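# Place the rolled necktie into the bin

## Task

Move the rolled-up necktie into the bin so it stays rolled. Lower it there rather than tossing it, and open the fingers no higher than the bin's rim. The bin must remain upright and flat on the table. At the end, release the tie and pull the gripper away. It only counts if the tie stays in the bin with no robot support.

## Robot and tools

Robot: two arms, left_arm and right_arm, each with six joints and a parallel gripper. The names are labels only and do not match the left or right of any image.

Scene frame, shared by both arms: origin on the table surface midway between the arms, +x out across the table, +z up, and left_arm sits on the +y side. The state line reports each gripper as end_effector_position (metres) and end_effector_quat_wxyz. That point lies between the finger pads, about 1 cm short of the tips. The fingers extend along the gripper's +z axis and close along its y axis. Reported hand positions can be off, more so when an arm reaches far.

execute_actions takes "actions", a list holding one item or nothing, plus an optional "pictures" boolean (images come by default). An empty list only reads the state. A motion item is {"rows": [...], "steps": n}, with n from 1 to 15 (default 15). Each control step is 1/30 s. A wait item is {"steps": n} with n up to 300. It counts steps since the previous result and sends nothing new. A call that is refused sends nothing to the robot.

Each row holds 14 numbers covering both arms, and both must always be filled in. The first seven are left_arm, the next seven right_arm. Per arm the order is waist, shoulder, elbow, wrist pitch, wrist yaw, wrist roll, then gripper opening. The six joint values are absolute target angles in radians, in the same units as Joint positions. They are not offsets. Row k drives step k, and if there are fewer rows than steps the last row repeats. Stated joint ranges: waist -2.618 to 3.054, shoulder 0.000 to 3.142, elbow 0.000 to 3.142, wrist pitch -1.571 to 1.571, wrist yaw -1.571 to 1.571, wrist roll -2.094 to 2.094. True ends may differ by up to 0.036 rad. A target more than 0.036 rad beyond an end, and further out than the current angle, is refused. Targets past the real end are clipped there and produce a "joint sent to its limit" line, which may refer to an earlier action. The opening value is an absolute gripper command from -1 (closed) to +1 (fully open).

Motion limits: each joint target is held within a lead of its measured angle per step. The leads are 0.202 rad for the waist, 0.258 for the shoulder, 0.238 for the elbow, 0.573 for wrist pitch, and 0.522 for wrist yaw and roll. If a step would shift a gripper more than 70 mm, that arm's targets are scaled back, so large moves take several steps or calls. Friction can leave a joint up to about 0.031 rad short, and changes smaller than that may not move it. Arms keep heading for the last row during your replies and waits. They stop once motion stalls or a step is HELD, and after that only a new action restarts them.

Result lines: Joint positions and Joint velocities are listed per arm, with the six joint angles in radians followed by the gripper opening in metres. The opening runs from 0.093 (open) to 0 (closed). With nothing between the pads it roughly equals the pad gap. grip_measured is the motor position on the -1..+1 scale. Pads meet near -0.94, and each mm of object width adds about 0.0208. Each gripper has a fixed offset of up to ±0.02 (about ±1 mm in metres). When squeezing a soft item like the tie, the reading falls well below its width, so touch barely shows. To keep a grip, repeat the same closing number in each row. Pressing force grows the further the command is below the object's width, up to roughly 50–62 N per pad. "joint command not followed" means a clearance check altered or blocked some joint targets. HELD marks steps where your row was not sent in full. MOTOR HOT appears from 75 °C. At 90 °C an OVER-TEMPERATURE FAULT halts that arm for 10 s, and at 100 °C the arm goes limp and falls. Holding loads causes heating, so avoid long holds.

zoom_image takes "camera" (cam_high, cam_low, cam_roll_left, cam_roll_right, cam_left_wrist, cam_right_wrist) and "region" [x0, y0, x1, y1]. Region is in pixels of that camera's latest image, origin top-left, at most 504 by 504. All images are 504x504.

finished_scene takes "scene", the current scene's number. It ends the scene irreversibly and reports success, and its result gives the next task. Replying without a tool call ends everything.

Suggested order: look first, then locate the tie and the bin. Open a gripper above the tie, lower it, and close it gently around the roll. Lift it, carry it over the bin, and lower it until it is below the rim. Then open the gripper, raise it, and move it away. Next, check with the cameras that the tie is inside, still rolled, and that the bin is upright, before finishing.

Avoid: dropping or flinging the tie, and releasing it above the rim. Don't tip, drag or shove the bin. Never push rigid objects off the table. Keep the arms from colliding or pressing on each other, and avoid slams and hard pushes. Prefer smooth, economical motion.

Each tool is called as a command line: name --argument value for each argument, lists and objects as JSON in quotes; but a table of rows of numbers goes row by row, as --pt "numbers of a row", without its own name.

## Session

execute_actions --actions '[]'

Scene clock: 0.00 s of 4800.00 s.
left_arm: end_effector_position=(+0.3225, +0.1630, +0.4059) grip_measured=+1.000 end_effector_quat_wxyz=(+0.707, +0.067, +0.701, -0.062) | right_arm: end_effector_position=(+0.3535, -0.2898, +0.4071) grip_measured=+1.000 end_effector_quat_wxyz=(+0.711, +0.040, +0.701, -0.033)
Joint positions: left_arm=[ 0.014  1.052  1.057  0.003 -0.012  0.008  0.093] | right_arm=[-0.006  1.042  1.051  0.006  0.014  0.011  0.093]
Joint velocities: left_arm=[-0.017 -0.007  0.002  0.066 -0.007  0.007  0.   ] | right_arm=[-0.022 -0.007  0.012 -0.051 -0.007 -0.007  0.   ]

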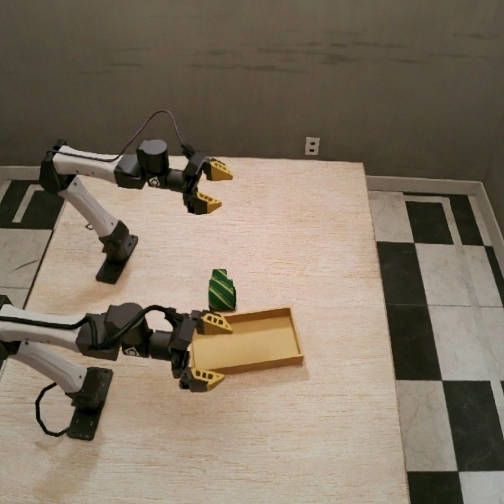

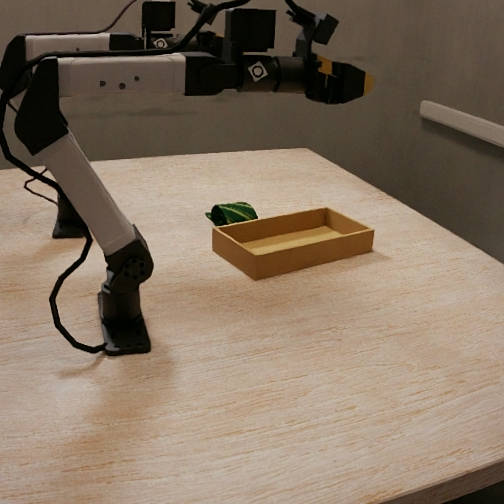

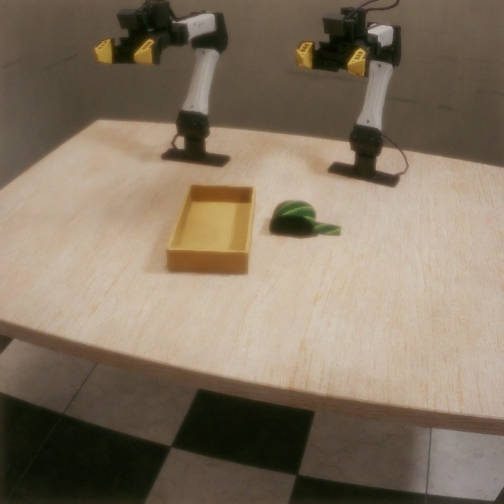

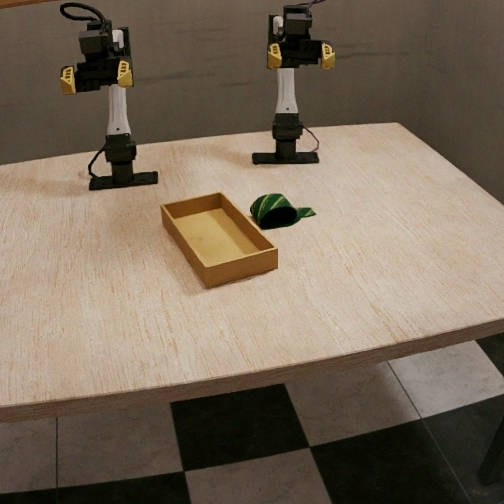

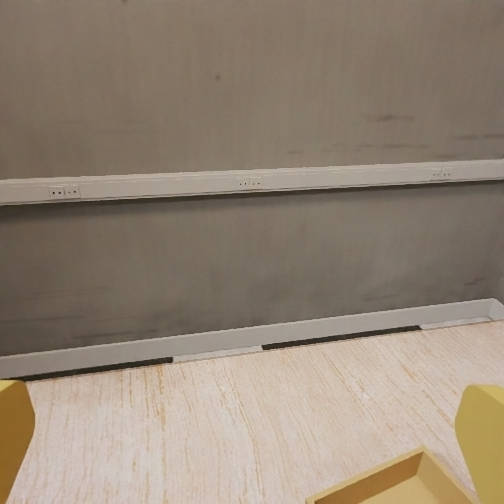

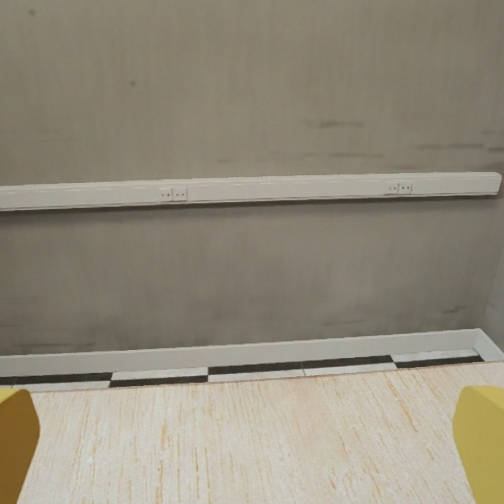

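execute_actions --actions '[{"rows":[[0.01,1.08,1.08,-0.08,0,-0.1,1,-0.05,1.042,1.051,0,0,0,1],[0,1.11,1.1,-0.16,0,-0.2,1,-0.1,1.042,1.051,0,0,0,1],[0,1.14,1.12,-0.24,0,-0.3,1,-0.15,1.042,1.051,0,0,0,1],[-0.01,1.17,1.14,-0.32,0,-0.4,1,-0.2,1.042,1.051,0,0,0,1],[-0.02,1.2,1.16,-0.4,0,-0.5,1,-0.25,1.042,1.051,0,0,0,1],[-0.03,1.23,1.18,-0.48,0,-0.6,1,-0.3,1.042,1.051,0,0,0,1],[-0.04,1.26,1.2,-0.56,0,-0.7,1,-0.35,1.042,1.051,0,0,0,1],[-0.05,1.29,1.22,-0.64,0,-0.8,1,-0.4,1.042,1.051,0,0,0,1],[-0.06,1.32,1.245,-0.72,0,-0.9,1,-0.45,1.042,1.051,0,0,0,1],[-0.07,1.35,1.27,-0.8,0,-1.0,1,-0.5,1.042,1.051,0,0,0,1],[-0.08,1.38,1.29,-0.88,0,-1.1,1,-0.55,1.042,1.051,0,0,0,1],[-0.09,1.41,1.31,-0.96,0,-1.2,1,-0.6,1.042,1.051,0,0,0,1],[-0.1,1.44,1.33,-1.04,0,-1.3,1,-0.65,1.042,1.051,0,0,0,1],[-0.11,1.47,1.36,-1.12,0,-1.4,1,-0.7,1.042,1.051,0,0,0,1],[-0.12,1.5,1.38,-1.2,0,-1.5,1,-0.7,1.042,1.051,0,0,0,1]],"steps":15}]' --pictures false

execute_actions --actions '[{"rows":[[-0.123,1.54,1.41,-1.25,0,-1.6,1,-0.7,1.042,1.051,0,0,0,1],[-0.123,1.58,1.44,-1.3,0,-1.7,1,-0.7,1.042,1.051,0,0,0,1],[-0.123,1.62,1.47,-1.31,0,-1.8,1,-0.7,1.042,1.051,0,0,0,1],[-0.123,1.66,1.5,-1.32,0,-1.9,1,-0.7,1.042,1.051,0,0,0,1],[-0.123,1.7,1.53,-1.32,0,-1.9,1,-0.7,1.042,1.051,0,0,0,1],[-0.123,1.74,1.56,-1.32,0,-1.9,1,-0.7,1.042,1.051,0,0,0,1],[-0.123,1.78,1.59,-1.32,0,-1.9,1,-0.7,1.042,1.051,0,0,0,1],[-0.123,1.82,1.62,-1.32,0,-1.9,1,-0.7,1.042,1.051,0,0,0,1],[-0.123,1.86,1.65,-1.32,0,-1.9,1,-0.7,1.042,1.051,0,0,0,1],[-0.123,1.9,1.68,-1.32,0,-1.9,1,-0.7,1.042,1.051,0,0,0,1],[-0.123,1.93,1.7,-1.32,0,-1.9,1,-0.7,1.042,1.051,0,0,0,1],[-0.123,1.96,1.72,-1.32,0,-1.9,1,-0.7,1.042,1.051,0,0,0,1],[-0.123,1.98,1.735,-1.32,0,-1.9,1,-0.7,1.042,1.051,0,0,0,1]],"steps":15}]' --pictures false

execute_actions --actions '[{"steps":20}]'

Scene clock: 33.63 s of 4800.00 s.
left_arm: end_effector_position=(+0.3100, +0.1239, +0.2069) grip_measured=+1.000 end_effector_quat_wxyz=(+0.234, -0.362, +0.883, -0.188) | right_arm: end_effector_position=(+0.2589, -0.5049, +0.4062) grip_measured=+1.000 end_effector_quat_wxyz=(+0.664, +0.255, +0.655, -0.253)
Joint positions: left_arm=[-0.094  1.436  1.318 -0.843 -0.008 -1.079  0.093] | right_arm=[-0.651  1.042  1.051  0.002  0.002  0.007  0.093]
Joint velocities: left_arm=[-0.276  0.926  0.642 -2.322 -0.022 -2.806  0.   ] | right_arm=[-1.111 -0.007  0.007 -0.007  0.168  0.037  0.   ]
Steps of this call (steps 1 to 90: nothing new was sent; then 30.13 s passed at rest; steps 91 to 105: all 15 steps of this action). Readings (joint positions):
91: left_arm=[0.014 1.052 1.058 -0.003 -0.012 -0.005] | right_arm=[-0.010 1.042 1.051 0.006 0.011 0.010]
92: left_arm=[0.013 1.055 1.064 -0.024 -0.012 -0.037] | right_arm=[-0.027 1.042 1.051 0.005 0.004 0.009]
94: left_arm=[0.009 1.083 1.098 -0.095 -0.011 -0.138] | right_arm=[-0.102 1.042 1.051 0.004 -0.004 0.008]
98: left_arm=[-0.023 1.199 1.182 -0.308 -0.011 -0.432] | right_arm=[-0.307 1.042 1.051 0.003 -0.003 0.007]
105: the state above

Scene clock: 34.13 s of 4800.00 s.
left_arm: end_effector_position=(+0.3141, +0.1131, +0.1126) grip_measured=+1.000 end_effector_quat_wxyz=(-0.011, +0.693, -0.720, +0.015) | right_arm: end_effector_position=(+0.2462, -0.5182, +0.4062) grip_measured=+1.000 end_effector_quat_wxyz=(+0.657, +0.272, +0.648, -0.271)
Joint positions: left_arm=[-0.117  1.958  1.706 -1.282 -0.006 -1.859  0.093] | right_arm=[-0.697  1.042  1.051  0.002  0.009  0.007  0.093]
Joint velocities: left_arm=[-0.002  0.442  0.085  0.007  0.051 -0.271  0.   ] | right_arm=[-0.007  0.002 -0.007  0.007 -0.051  0.022  0.   ]
Steps of this call (steps 1 to 15: all 15 steps of this action). Readings (joint positions):
1: left_arm=[-0.104 1.468 1.340 -0.921 -0.008 -1.176] | right_arm=[-0.679 1.042 1.051 0.002 0.007 0.007]
2: left_arm=[-0.111 1.501 1.366 -0.996 -0.007 -1.274] | right_arm=[-0.693 1.042 1.051 0.002 0.010 0.007]
4: left_arm=[-0.117 1.571 1.424 -1.118 -0.006 -1.469] | right_arm=[-0.697 1.042 1.051 0.002 0.009 0.007]
8: left_arm=[-0.117 1.725 1.549 -1.242 -0.006 -1.722] | right_arm=[-0.697 1.042 1.051 0.002 0.009 0.007]
15: the state above

Scene clock: 34.80 s of 4800.00 s.
left_arm: end_effector_position=(+0.3098, +0.1145, +0.1079) grip_measured=+1.000 end_effector_quat_wxyz=(-0.003, +0.706, -0.708, -0.002) | right_arm: end_effector_position=(+0.2462, -0.5182, +0.4062) grip_measured=+1.000 end_effector_quat_wxyz=(+0.657, +0.272, +0.648, -0.271)
Joint positions: left_arm=[-0.117  1.978  1.715 -1.309 -0.006 -1.894  0.093] | right_arm=[-0.697  1.042  1.051  0.002  0.009  0.007  0.093]
Joint velocities: left_arm=[ 0.002  0.007  0.012  0.007  0.022 -0.007  0.   ] | right_arm=[-0.012 -0.002 -0.007 -0.051  0.037  0.022  0.   ]
Steps of this call (steps 1 to 20: the robot went on to your last target). Readings (joint positions):
1: left_arm=[-0.117 1.970 1.707 -1.283 -0.006 -1.866] | right_arm=[-0.697 1.042 1.051 0.002 0.009 0.007]
2: left_arm=[-0.117 1.976 1.707 -1.287 -0.006 -1.872] | right_arm=[-0.697 1.042 1.051 0.002 0.009 0.007]
4: left_arm=[-0.117 1.978 1.707 -1.296 -0.006 -1.880] | right_arm=[-0.697 1.042 1.051 0.002 0.009 0.007]
8: left_arm=[-0.117 1.978 1.715 -1.305 -0.006 -1.889] | right_arm=[-0.697 1.042 1.051 0.002 0.009 0.007]
20: the state above

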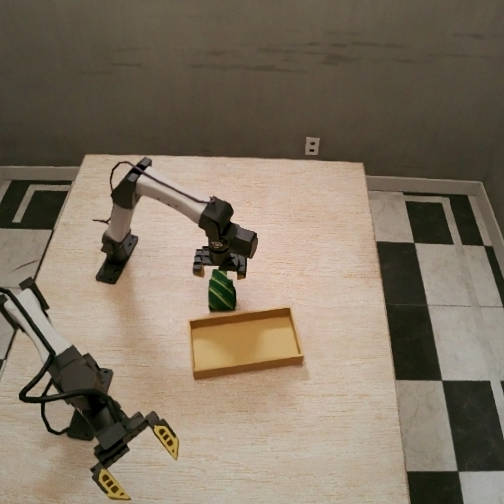

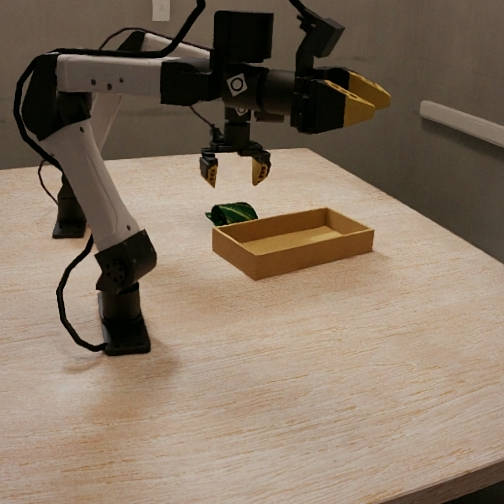

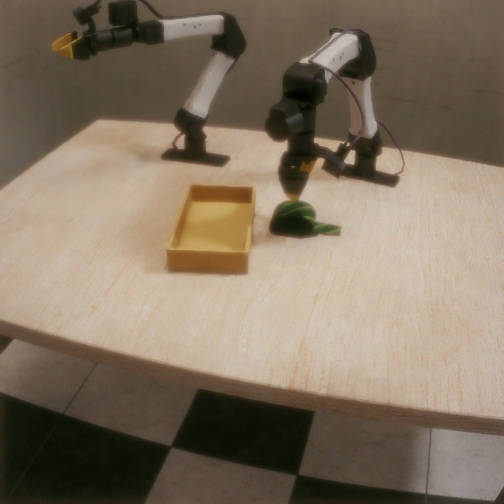

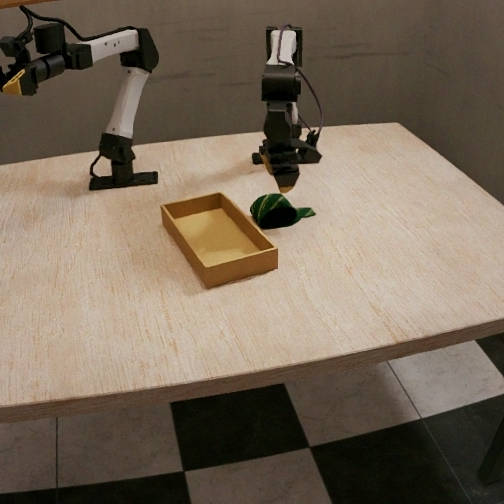

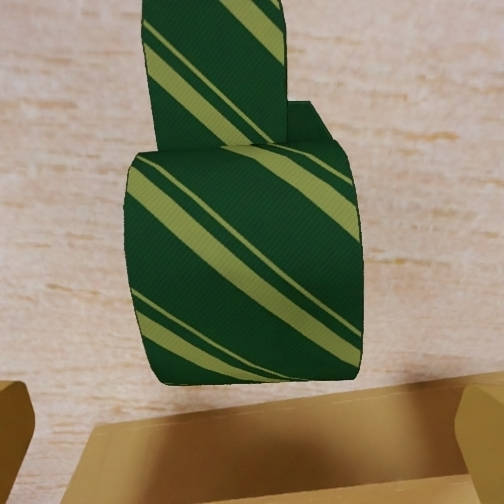

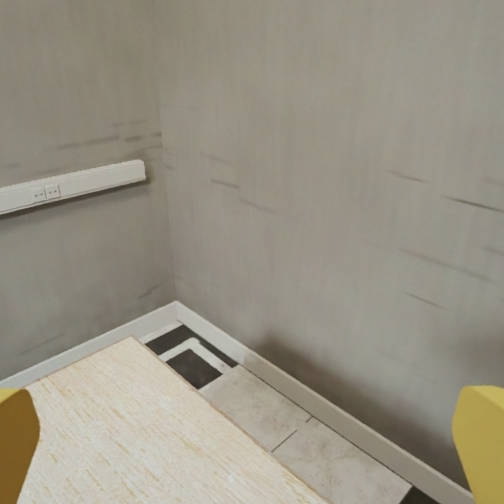

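execute_actions --actions '[{"rows":[[-0.125,1.98,1.69,-1.285,0,-1.9,1,-0.7,1.042,1.051,0,0,0,1],[-0.125,1.98,1.67,-1.26,0,-1.9,1,-0.7,1.042,1.051,0,0,0,1],[-0.125,1.985,1.65,-1.235,0,-1.9,1,-0.7,1.042,1.051,0,0,0,1],[-0.125,1.985,1.63,-1.21,0,-1.9,1,-0.7,1.042,1.051,0,0,0,1],[-0.125,1.99,1.61,-1.185,0,-1.9,1,-0.7,1.042,1.051,0,0,0,1],[-0.125,1.995,1.59,-1.16,0,-1.9,1,-0.7,1.042,1.051,0,0,0,1],[-0.125,2.0,1.57,-1.135,0,-1.9,1,-0.7,1.042,1.051,0,0,0,1],[-0.125,2.005,1.55,-1.11,0,-1.9,1,-0.7,1.042,1.051,0,0,0,1],[-0.125,2.01,1.53,-1.085,0,-1.9,1,-0.7,1.042,1.051,0,0,0,1],[-0.125,2.015,1.51,-1.06,0,-1.9,1,-0.7,1.042,1.051,0,0,0,1],[-0.125,2.02,1.49,-1.04,0,-1.9,1,-0.7,1.042,1.051,0,0,0,1],[-0.125,2.025,1.47,-1.02,0,-1.9,1,-0.7,1.042,1.051,0,0,0,1],[-0.125,2.03,1.455,-1.0,0,-1.9,1,-0.7,1.042,1.051,0,0,0,1],[-0.125,2.035,1.44,-0.985,0,-1.9,1,-0.7,1.042,1.051,0,0,0,1],[-0.125,2.04,1.425,-0.98,0,-1.9,1,-0.7,1.042,1.051,0,0,0,1]],"steps":15}]' --pictures false

execute_actions --actions '[{"steps":20}]'

zoom_image --camera "cam_roll_right" --region '[220,150,340,250]'

Scene clock: 53.10 s of 4800.00 s.
left_arm: end_effector_position=(+0.3027, +0.1169, +0.0390) grip_measured=+1.000 end_effector_quat_wxyz=(+0.001, +0.706, -0.708, -0.009) | right_arm: end_effector_position=(+0.2462, -0.5182, +0.4062) grip_measured=+1.000 end_effector_quat_wxyz=(+0.657, +0.272, +0.648, -0.271)
Joint positions: left_arm=[-0.117  2.005  1.477 -1.06  -0.006 -1.895  0.093] | right_arm=[-0.697  1.042  1.051  0.002  0.009  0.007  0.093]
Joint velocities: left_arm=[-0.002  0.217 -0.462  0.549  0.007  0.051  0.   ] | right_arm=[ 0.007 -0.002 -0.007 -0.095 -0.037 -0.022  0.   ]
Steps of this call (steps 1 to 15: the robot went on to your last target; steps 16 to 110: nothing new was sent; then 14.13 s passed at rest; steps 111 to 125: all 15 steps of this action). Readings (joint positions):
111: left_arm=[-0.117 1.978 1.715 -1.308 -0.006 -1.895] | right_arm=[-0.697 1.042 1.051 0.002 0.009 0.007]
112: left_arm=[-0.117 1.978 1.712 -1.303 -0.006 -1.895] | right_arm=[-0.697 1.042 1.051 0.002 0.009 0.007]
114: left_arm=[-0.117 1.978 1.693 -1.276 -0.006 -1.895] | right_arm=[-0.697 1.042 1.051 0.002 0.009 0.007]
118: left_arm=[-0.117 1.978 1.611 -1.203 -0.006 -1.895] | right_arm=[-0.697 1.042 1.051 0.002 0.009 0.007]
125: the state above

Scene clock: 53.77 s of 4800.00 s.
left_arm: end_effector_position=(+0.3064, +0.1156, +0.0225) grip_measured=+1.000 end_effector_quat_wxyz=(-0.002, +0.706, -0.708, -0.003) | right_arm: end_effector_position=(+0.2462, -0.5182, +0.4062) grip_measured=+1.000 end_effector_quat_wxyz=(+0.657, +0.272, +0.648, -0.271)
Joint positions: left_arm=[-0.117  2.028  1.442 -0.989 -0.006 -1.895  0.093] | right_arm=[-0.697  1.042  1.051  0.002  0.009  0.007  0.093]
Joint velocities: left_arm=[ 0.012 -0.007 -0.017  0.022 -0.022  0.007  0.   ] | right_arm=[-0.002 -0.002 -0.007  0.051  0.081 -0.022  0.   ]
Steps of this call (steps 1 to 20: the robot went on to your last target). Readings (joint positions):
1: left_arm=[-0.117 2.012 1.463 -1.046 -0.006 -1.895] | right_arm=[-0.697 1.042 1.051 0.002 0.009 0.007]
2: left_arm=[-0.117 2.019 1.453 -1.036 -0.006 -1.895] | right_arm=[-0.697 1.042 1.051 0.002 0.009 0.007]
4: left_arm=[-0.117 2.027 1.443 -1.023 -0.006 -1.895] | right_arm=[-0.697 1.042 1.051 0.002 0.009 0.007]
8: left_arm=[-0.117 2.028 1.442 -1.003 -0.006 -1.895] | right_arm=[-0.697 1.042 1.051 0.002 0.009 0.007]
20: the state above

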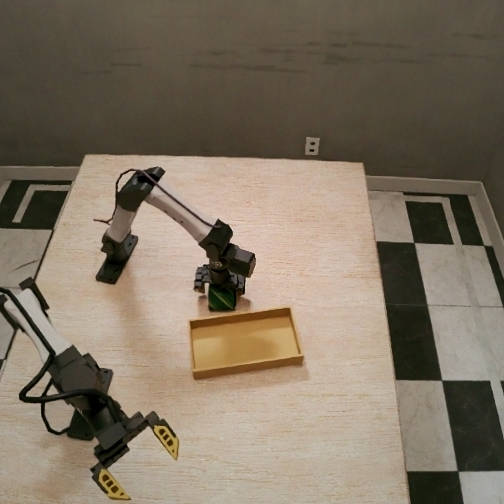

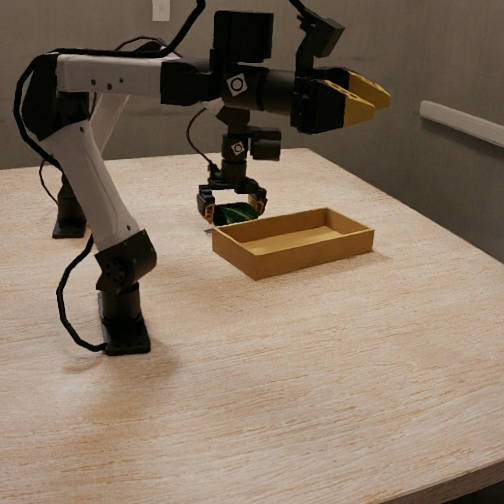

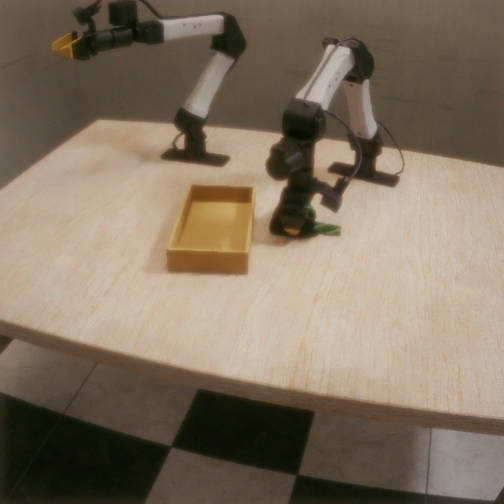

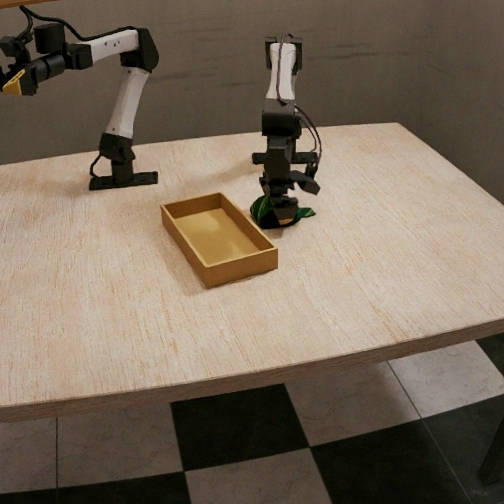

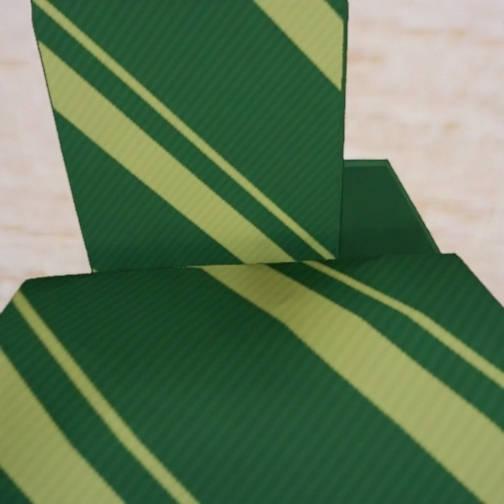

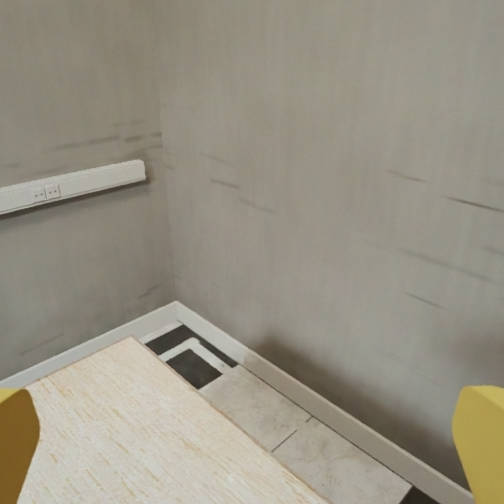

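Region (220, 150, 340, 250) of cam_roll_right's 504x504 image, scaled by 4.200, with more detail than that image has.

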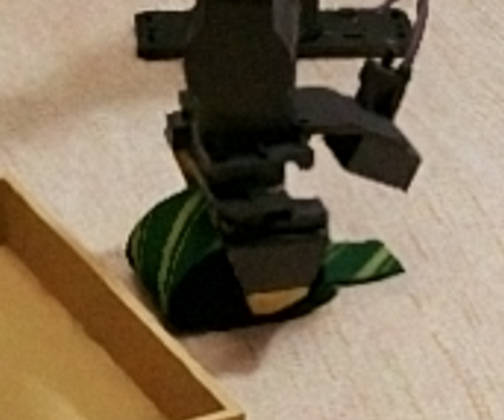

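execute_actions --actions '[{"rows":[[-0.125,2.05,1.415,-0.97,0,-1.9,0.9,-0.7,1.042,1.051,0,0,0,1],[-0.125,2.05,1.415,-0.97,0,-1.9,0.8,-0.7,1.042,1.051,0,0,0,1],[-0.125,2.05,1.415,-0.97,0,-1.9,0.7,-0.7,1.042,1.051,0,0,0,1],[-0.125,2.05,1.415,-0.97,0,-1.9,0.62,-0.7,1.042,1.051,0,0,0,1],[-0.125,2.05,1.415,-0.97,0,-1.9,0.54,-0.7,1.042,1.051,0,0,0,1],[-0.125,2.05,1.415,-0.97,0,-1.9,0.46,-0.7,1.042,1.051,0,0,0,1],[-0.125,2.05,1.415,-0.97,0,-1.9,0.38,-0.7,1.042,1.051,0,0,0,1],[-0.125,2.05,1.415,-0.97,0,-1.9,0.3,-0.7,1.042,1.051,0,0,0,1],[-0.125,2.05,1.415,-0.97,0,-1.9,0.22,-0.7,1.042,1.051,0,0,0,1],[-0.125,2.05,1.415,-0.97,0,-1.9,0.14,-0.7,1.042,1.051,0,0,0,1],[-0.125,2.05,1.415,-0.97,0,-1.9,0.06,-0.7,1.042,1.051,0,0,0,1],[-0.125,2.05,1.415,-0.97,0,-1.9,-0.02,-0.7,1.042,1.051,0,0,0,1],[-0.125,2.05,1.415,-0.97,0,-1.9,-0.1,-0.7,1.042,1.051,0,0,0,1]],"steps":15}]'

zoom_image --camera "cam_roll_right" --region '[220,150,340,250]'

Scene clock: 66.57 s of 4800.00 s.
left_arm: end_effector_position=(+0.3088, +0.1148, +0.0225) grip_measured=-0.088 end_effector_quat_wxyz=(-0.004, +0.707, -0.708, +0.001) | right_arm: end_effector_position=(+0.2462, -0.5182, +0.4062) grip_measured=+1.000 end_effector_quat_wxyz=(+0.657, +0.272, +0.648, -0.271)
Joint positions: left_arm=[-0.117  2.028  1.442 -0.979 -0.006 -1.896  0.041] | right_arm=[-0.697  1.042  1.051  0.002  0.009  0.007  0.093]
Joint velocities: left_arm=[-0.012  0.002 -0.002  0.007 -0.051 -0.095 -0.004] | right_arm=[ 0.007  0.017 -0.012 -0.037  0.022 -0.007  0.   ]
Steps of this call (steps 1 to 15: the robot went on to your last target; steps 16 to 110: nothing new was sent; then 8.63 s passed at rest; steps 111 to 125: all 15 steps of this action). Readings (joint positions):
111: left_arm=[-0.117 2.028 1.442 -0.988 -0.006 -1.895] | right_arm=[-0.697 1.042 1.051 0.002 0.009 0.007]
112: left_arm=[-0.117 2.028 1.442 -0.987 -0.006 -1.895] | right_arm=[-0.697 1.042 1.051 0.002 0.009 0.007]
114: left_arm=[-0.117 2.028 1.442 -0.984 -0.006 -1.895] | right_arm=[-0.697 1.042 1.051 0.002 0.009 0.007]
118: left_arm=[-0.117 2.028 1.442 -0.980 -0.006 -1.896] | right_arm=[-0.697 1.042 1.051 0.002 0.009 0.007]
125: the state above

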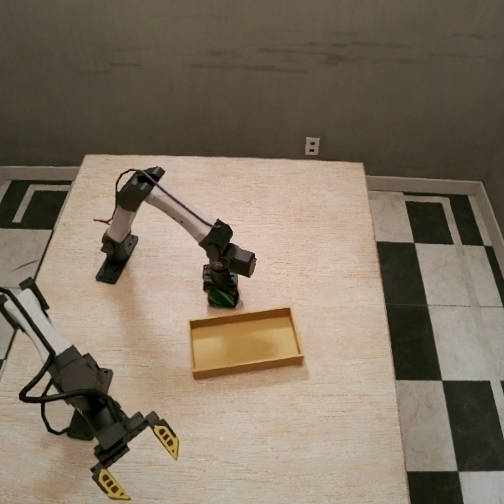

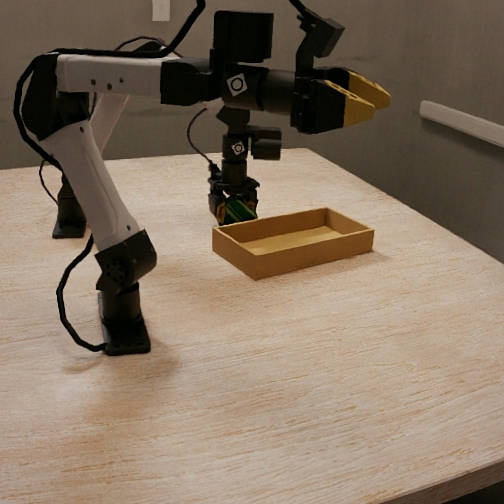

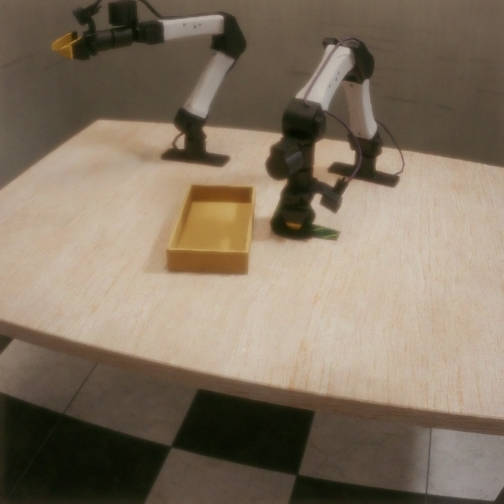

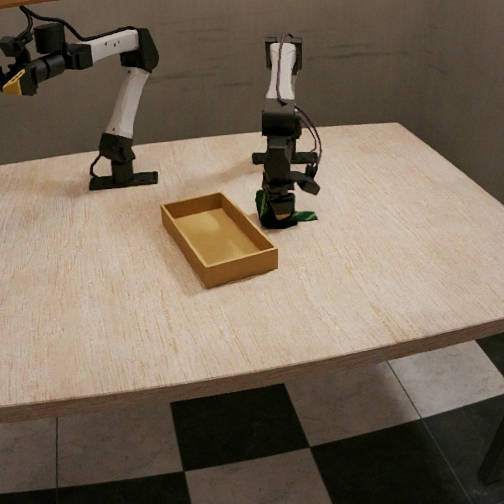

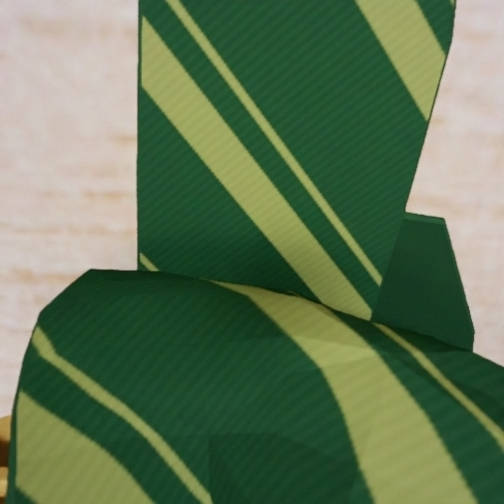

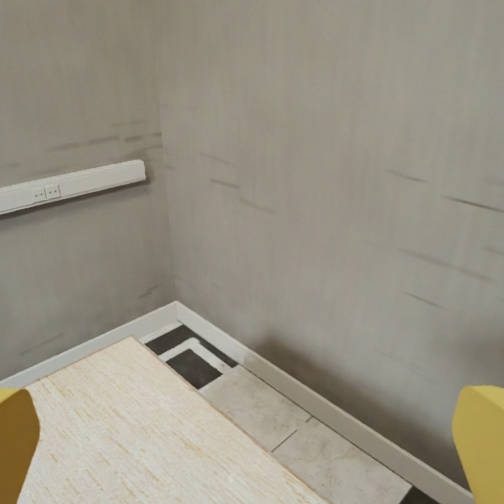

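Region (220, 150, 340, 250) of cam_roll_right's 504x504 image, scaled by 4.200, with more detail than that image has.

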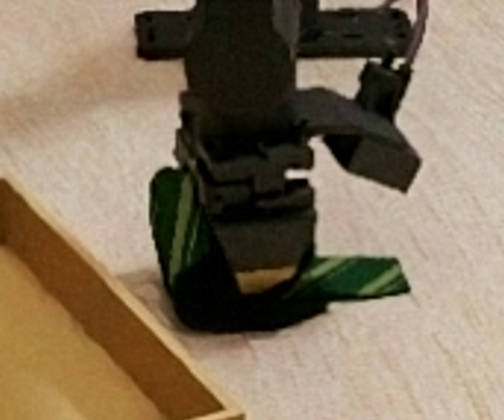

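execute_actions --actions '[{"rows":[[-0.125,2.03,1.44,-0.98,0,-1.9,-0.17,-0.7,1.042,1.051,0,0,0,1],[-0.125,2.03,1.44,-0.98,0,-1.9,-0.24,-0.7,1.042,1.051,0,0,0,1],[-0.125,2.03,1.44,-0.98,0,-1.9,-0.3,-0.7,1.042,1.051,0,0,0,1],[-0.125,2.02,1.47,-1.01,0,-1.9,-0.3,-0.7,1.042,1.051,0,0,0,1],[-0.125,2.01,1.49,-1.04,0,-1.9,-0.3,-0.7,1.042,1.051,0,0,0,1],[-0.125,2.005,1.51,-1.065,0,-1.9,-0.3,-0.7,1.042,1.051,0,0,0,1],[-0.125,2.0,1.535,-1.095,0,-1.9,-0.3,-0.7,1.042,1.051,0,0,0,1],[-0.125,1.995,1.56,-1.125,0,-1.9,-0.3,-0.7,1.042,1.051,0,0,0,1],[-0.125,1.99,1.585,-1.155,0,-1.9,-0.3,-0.7,1.042,1.051,0,0,0,1],[-0.125,1.985,1.61,-1.185,0,-1.9,-0.3,-0.7,1.042,1.051,0,0,0,1],[-0.125,1.98,1.635,-1.215,0,-1.9,-0.3,-0.7,1.042,1.051,0,0,0,1],[-0.125,1.975,1.66,-1.245,0,-1.9,-0.3,-0.7,1.042,1.051,0,0,0,1],[-0.125,1.97,1.685,-1.275,0,-1.9,-0.3,-0.7,1.042,1.051,0,0,0,1],[-0.125,1.965,1.71,-1.305,0,-1.9,-0.3,-0.7,1.042,1.051,0,0,0,1],[-0.125,1.96,1.735,-1.33,0,-1.9,-0.3,-0.7,1.042,1.051,0,0,0,1]],"steps":15}]' --pictures false

execute_actions --actions '[{"steps":15}]'

zoom_image --camera "cam_roll_right" --region '[210,130,350,250]'

Scene clock: 83.93 s of 4800.00 s.
left_arm: end_effector_position=(+0.3232, +0.1100, +0.0916) grip_measured=-0.285 end_effector_quat_wxyz=(-0.013, +0.707, -0.707, +0.019) | right_arm: end_effector_position=(+0.2462, -0.5182, +0.4062) grip_measured=+1.000 end_effector_quat_wxyz=(+0.657, +0.272, +0.648, -0.271)
Joint positions: left_arm=[-0.117  1.992  1.67  -1.203 -0.006 -1.896  0.032] | right_arm=[-0.697  1.042  1.051  0.002  0.009  0.007  0.093]
Joint velocities: left_arm=[-0.007 -0.217  0.769 -0.74  -0.022  0.037 -0.001] | right_arm=[-0.002 -0.002  0.012  0.007 -0.037  0.022  0.   ]
Steps of this call (steps 1 to 15: the robot went on to your last target; steps 16 to 110: nothing new was sent; then 13.20 s passed at rest; steps 111 to 125: all 15 steps of this action). Readings (joint positions):
111: left_arm=[-0.117 2.028 1.442 -0.979 -0.006 -1.896] | right_arm=[-0.697 1.042 1.051 0.002 0.009 0.007]
112: left_arm=[-0.117 2.028 1.442 -0.979 -0.006 -1.896] | right_arm=[-0.697 1.042 1.051 0.002 0.009 0.007]
114: left_arm=[-0.117 2.028 1.444 -0.981 -0.006 -1.896] | right_arm=[-0.697 1.042 1.051 0.002 0.009 0.007]
118: left_arm=[-0.117 2.028 1.493 -1.038 -0.006 -1.896] | right_arm=[-0.697 1.042 1.051 0.002 0.009 0.007]
125: the state above

Scene clock: 84.43 s of 4800.00 s.
left_arm: end_effector_position=(+0.3105, +0.1143, +0.1174) grip_measured=-0.285 end_effector_quat_wxyz=(-0.007, +0.707, -0.708, +0.008) | right_arm: end_effector_position=(+0.2462, -0.5182, +0.4062) grip_measured=+1.000 end_effector_quat_wxyz=(+0.657, +0.272, +0.648, -0.271)
Joint positions: left_arm=[-0.117  1.958  1.725 -1.316 -0.006 -1.896  0.032] | right_arm=[-0.697  1.042  1.051  0.002  0.009  0.007  0.093]
Joint velocities: left_arm=[-0.017  0.007 -0.012 -0.081  0.022  0.066 -0.001] | right_arm=[-0.007  0.007  0.012 -0.022  0.051 -0.022  0.   ]
Steps of this call (steps 1 to 15: the robot went on to your last target). Readings (joint positions):
1: left_arm=[-0.117 1.984 1.693 -1.225 -0.006 -1.896] | right_arm=[-0.697 1.042 1.051 0.002 0.009 0.007]
2: left_arm=[-0.117 1.975 1.709 -1.240 -0.006 -1.896] | right_arm=[-0.697 1.042 1.051 0.002 0.009 0.007]
4: left_arm=[-0.117 1.961 1.723 -1.264 -0.006 -1.896] | right_arm=[-0.697 1.042 1.051 0.002 0.009 0.007]
8: left_arm=[-0.117 1.958 1.725 -1.298 -0.006 -1.896] | right_arm=[-0.697 1.042 1.051 0.002 0.009 0.007]
15: the state above

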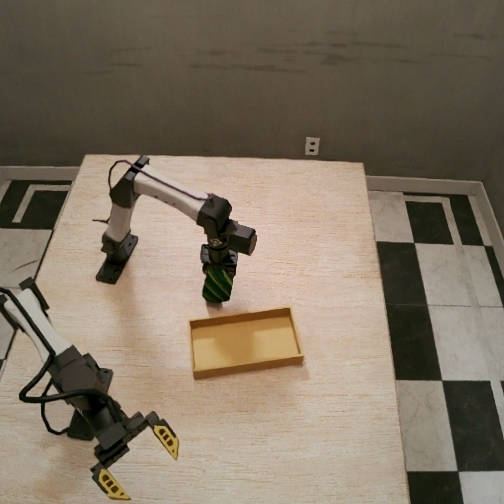

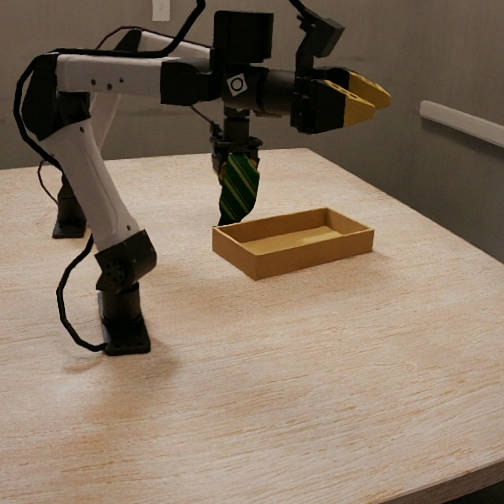

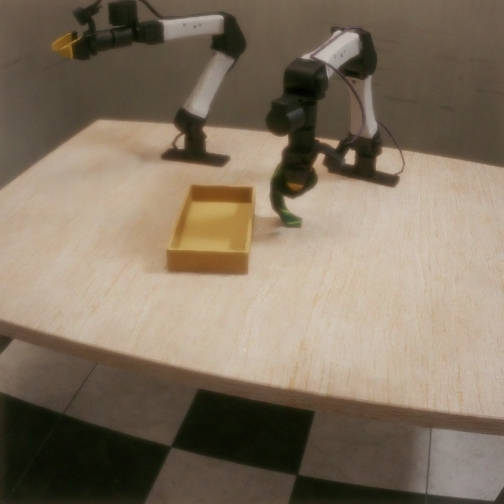

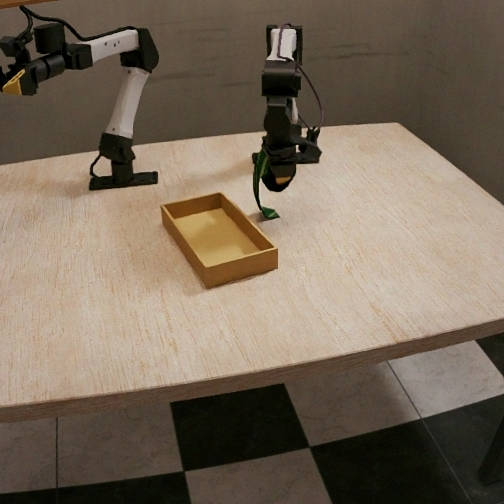

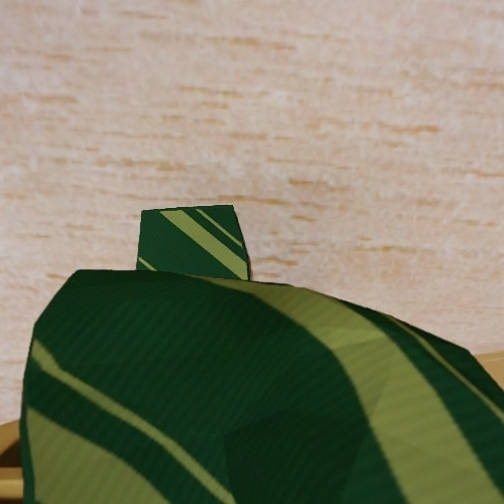

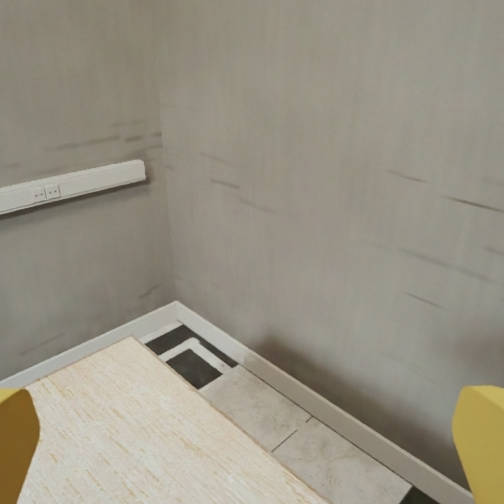

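Region (210, 130, 350, 250) of cam_roll_right's 504x504 image, scaled by 3.600, with more detail than that image has; it fills the top 432 rows of this view, and the rest is white.

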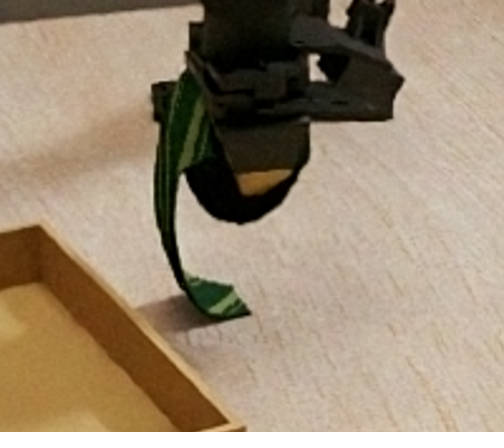

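execute_actions --actions '[{"rows":[[-0.125,1.945,1.74,-1.32,0,-1.9,-0.3,-0.7,1.042,1.051,0,0,0,1],[-0.125,1.93,1.75,-1.32,0,-1.9,-0.3,-0.7,1.042,1.051,0,0,0,1],[-0.125,1.915,1.755,-1.325,0,-1.9,-0.3,-0.7,1.042,1.051,0,0,0,1],[-0.125,1.9,1.76,-1.325,0,-1.9,-0.3,-0.7,1.042,1.051,0,0,0,1],[-0.125,1.885,1.77,-1.33,0,-1.9,-0.3,-0.7,1.042,1.051,0,0,0,1],[-0.125,1.87,1.775,-1.33,0,-1.9,-0.3,-0.7,1.042,1.051,0,0,0,1],[-0.125,1.855,1.78,-1.33,0,-1.9,-0.3,-0.7,1.042,1.051,0,0,0,1],[-0.125,1.84,1.79,-1.335,0,-1.9,-0.3,-0.7,1.042,1.051,0,0,0,1],[-0.125,1.825,1.8,-1.335,0,-1.9,-0.3,-0.7,1.042,1.051,0,0,0,1],[-0.125,1.81,1.805,-1.34,0,-1.9,-0.3,-0.7,1.042,1.051,0,0,0,1],[-0.125,1.795,1.81,-1.34,0,-1.9,-0.3,-0.7,1.042,1.051,0,0,0,1],[-0.125,1.78,1.82,-1.34,0,-1.9,-0.3,-0.7,1.042,1.051,0,0,0,1],[-0.125,1.765,1.83,-1.34,0,-1.9,-0.3,-0.7,1.042,1.051,0,0,0,1]],"steps":15}]' --pictures false

execute_actions --actions '[{"rows":[[-0.14,1.78,1.85,-1.345,0,-1.91,-0.3,-0.7,1.042,1.051,0,0,0,1],[-0.155,1.795,1.87,-1.35,0,-1.92,-0.3,-0.7,1.042,1.051,0,0,0,1],[-0.17,1.81,1.895,-1.355,0,-1.94,-0.3,-0.7,1.042,1.051,0,0,0,1],[-0.19,1.83,1.915,-1.36,0,-1.96,-0.3,-0.7,1.042,1.051,0,0,0,1],[-0.205,1.845,1.94,-1.37,0,-1.97,-0.3,-0.7,1.042,1.051,0,0,0,1],[-0.22,1.865,1.96,-1.375,0,-1.99,-0.3,-0.7,1.042,1.051,0,0,0,1],[-0.24,1.88,1.985,-1.38,0,-2.0,-0.3,-0.7,1.042,1.051,0,0,0,1],[-0.255,1.9,2.005,-1.385,0,-2.02,-0.3,-0.7,1.042,1.051,0,0,0,1],[-0.27,1.915,2.03,-1.39,0,-2.03,-0.3,-0.7,1.042,1.051,0,0,0,1],[-0.285,1.935,2.05,-1.4,0,-2.05,-0.3,-0.7,1.042,1.051,0,0,0,1],[-0.30,1.95,2.075,-1.405,0,-2.06,-0.3,-0.7,1.042,1.051,0,0,0,1],[-0.315,1.97,2.095,-1.41,0,-2.07,-0.3,-0.7,1.042,1.051,0,0,0,1],[-0.328,1.985,2.115,-1.415,0,-2.08,-0.3,-0.7,1.042,1.051,0,0,0,1]],"steps":15}]' --pictures false

execute_actions --actions '[{"steps":15}]'

Scene clock: 110.43 s of 4800.00 s.
left_arm: end_effector_position=(+0.3169, +0.1121, +0.2063) grip_measured=-0.285 end_effector_quat_wxyz=(-0.064, +0.700, -0.701, +0.122) | right_arm: end_effector_position=(+0.2462, -0.5182, +0.4062) grip_measured=+1.000 end_effector_quat_wxyz=(+0.657, +0.272, +0.648, -0.271)
Joint positions: left_arm=[-0.117  1.779  1.811 -1.326 -0.006 -1.896  0.032] | right_arm=[-0.697  1.042  1.051  0.002  0.009  0.007  0.093]
Joint velocities: left_arm=[ 0.022 -0.369  0.193 -0.037 -0.051 -0.037 -0.001] | right_arm=[ 0.007 -0.012 -0.002 -0.051 -0.007 -0.037  0.   ]
Steps of this call (steps 1 to 15: the robot went on to your last target; steps 16 to 110: nothing new was sent; then 21.83 s passed at rest; steps 111 to 125: all 15 steps of this action). Readings (joint positions):
111: left_arm=[-0.117 1.958 1.725 -1.320 -0.006 -1.896] | right_arm=[-0.697 1.042 1.051 0.002 0.009 0.007]
112: left_arm=[-0.117 1.958 1.725 -1.320 -0.006 -1.896] | right_arm=[-0.697 1.042 1.051 0.002 0.009 0.007]
114: left_arm=[-0.117 1.952 1.725 -1.320 -0.006 -1.896] | right_arm=[-0.697 1.042 1.051 0.002 0.009 0.007]
118: left_arm=[-0.117 1.904 1.745 -1.323 -0.006 -1.896] | right_arm=[-0.697 1.042 1.051 0.002 0.009 0.007]
125: the state above

Scene clock: 110.93 s of 4800.00 s.
left_arm: end_effector_position=(+0.3249, +0.0176, +0.2157) grip_measured=-0.285 end_effector_quat_wxyz=(-0.046, +0.678, -0.718, +0.147) | right_arm: end_effector_position=(+0.2462, -0.5182, +0.4062) grip_measured=+1.000 end_effector_quat_wxyz=(+0.657, +0.272, +0.648, -0.271)
Joint positions: left_arm=[-0.32   1.962  2.083 -1.383 -0.005 -2.042  0.032] | right_arm=[-0.697  1.042  1.051  0.002  0.009  0.007  0.093]
Joint velocities: left_arm=[-0.256  0.271  0.149 -0.022  0.037 -0.227 -0.001] | right_arm=[ 0.012 -0.002  0.007 -0.022 -0.037  0.051  0.   ]
Steps of this call (steps 1 to 15: all 15 steps of this action). Readings (joint positions):
1: left_arm=[-0.118 1.771 1.820 -1.328 -0.006 -1.897] | right_arm=[-0.697 1.042 1.051 0.002 0.009 0.007]
2: left_arm=[-0.123 1.770 1.834 -1.334 -0.006 -1.900] | right_arm=[-0.697 1.042 1.051 0.002 0.009 0.007]
4: left_arm=[-0.144 1.779 1.865 -1.342 -0.006 -1.914] | right_arm=[-0.697 1.042 1.051 0.002 0.009 0.007]
8: left_arm=[-0.215 1.836 1.952 -1.359 -0.006 -1.959] | right_arm=[-0.697 1.042 1.051 0.002 0.009 0.007]
15: the state above

Scene clock: 111.43 s of 4800.00 s.
left_arm: end_effector_position=(+0.3196, +0.0155, +0.2104) grip_measured=-0.285 end_effector_quat_wxyz=(-0.038, +0.688, -0.713, +0.133) | right_arm: end_effector_position=(+0.2462, -0.5182, +0.4062) grip_measured=+1.000 end_effector_quat_wxyz=(+0.657, +0.272, +0.648, -0.271)
Joint positions: left_arm=[-0.33   1.974  2.087 -1.406 -0.004 -2.074  0.032] | right_arm=[-0.697  1.042  1.051  0.002  0.009  0.007  0.093]
Joint velocities: left_arm=[ 0.007  0.002  0.002  0.066 -0.022 -0.037 -0.001] | right_arm=[-0.012 -0.007 -0.002 -0.022 -0.022 -0.022  0.   ]
Steps of this call (steps 1 to 15: the robot went on to your last target). Readings (joint positions):
1: left_arm=[-0.326 1.969 2.087 -1.384 -0.004 -2.048] | right_arm=[-0.697 1.042 1.051 0.002 0.009 0.007]
2: left_arm=[-0.329 1.973 2.087 -1.387 -0.004 -2.053] | right_arm=[-0.697 1.042 1.051 0.002 0.009 0.007]
4: left_arm=[-0.330 1.974 2.087 -1.394 -0.004 -2.061] | right_arm=[-0.697 1.042 1.051 0.002 0.009 0.007]
8: left_arm=[-0.330 1.974 2.087 -1.402 -0.004 -2.069] | right_arm=[-0.697 1.042 1.051 0.002 0.009 0.007]
15: the state above

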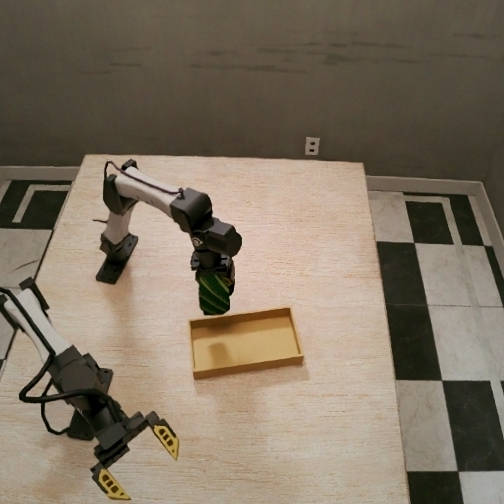

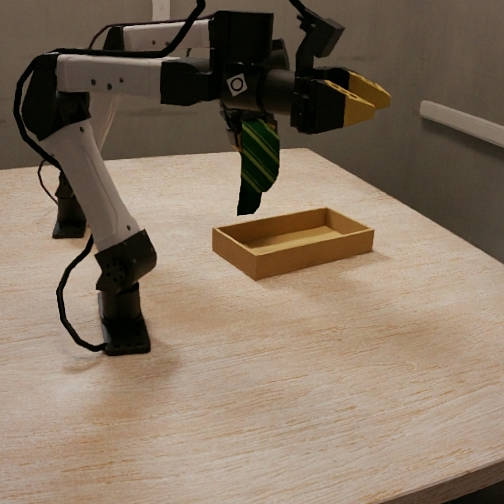

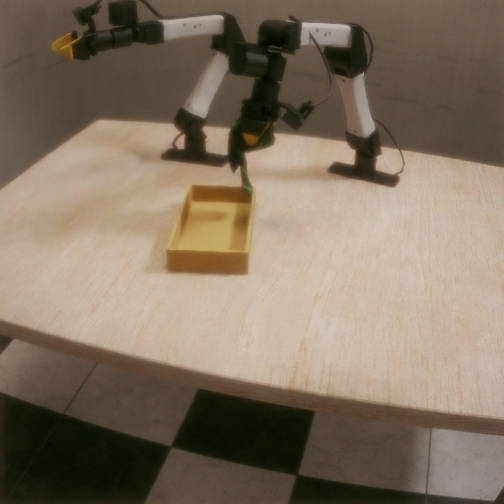

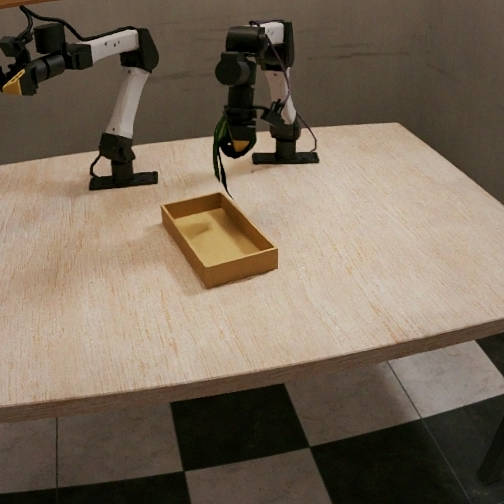

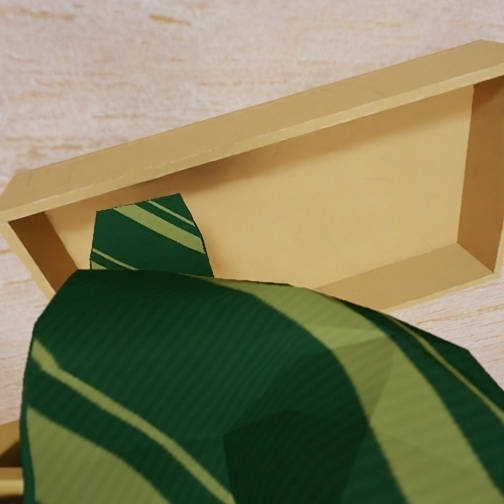

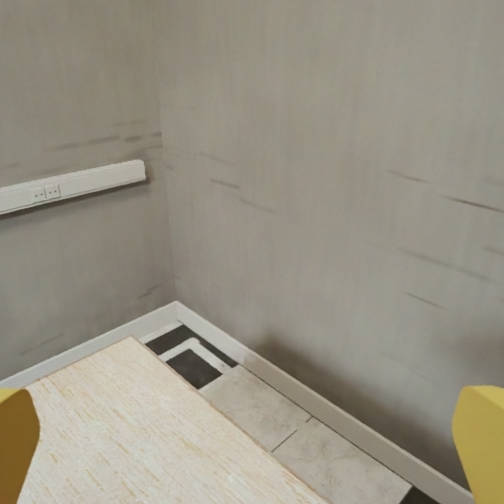

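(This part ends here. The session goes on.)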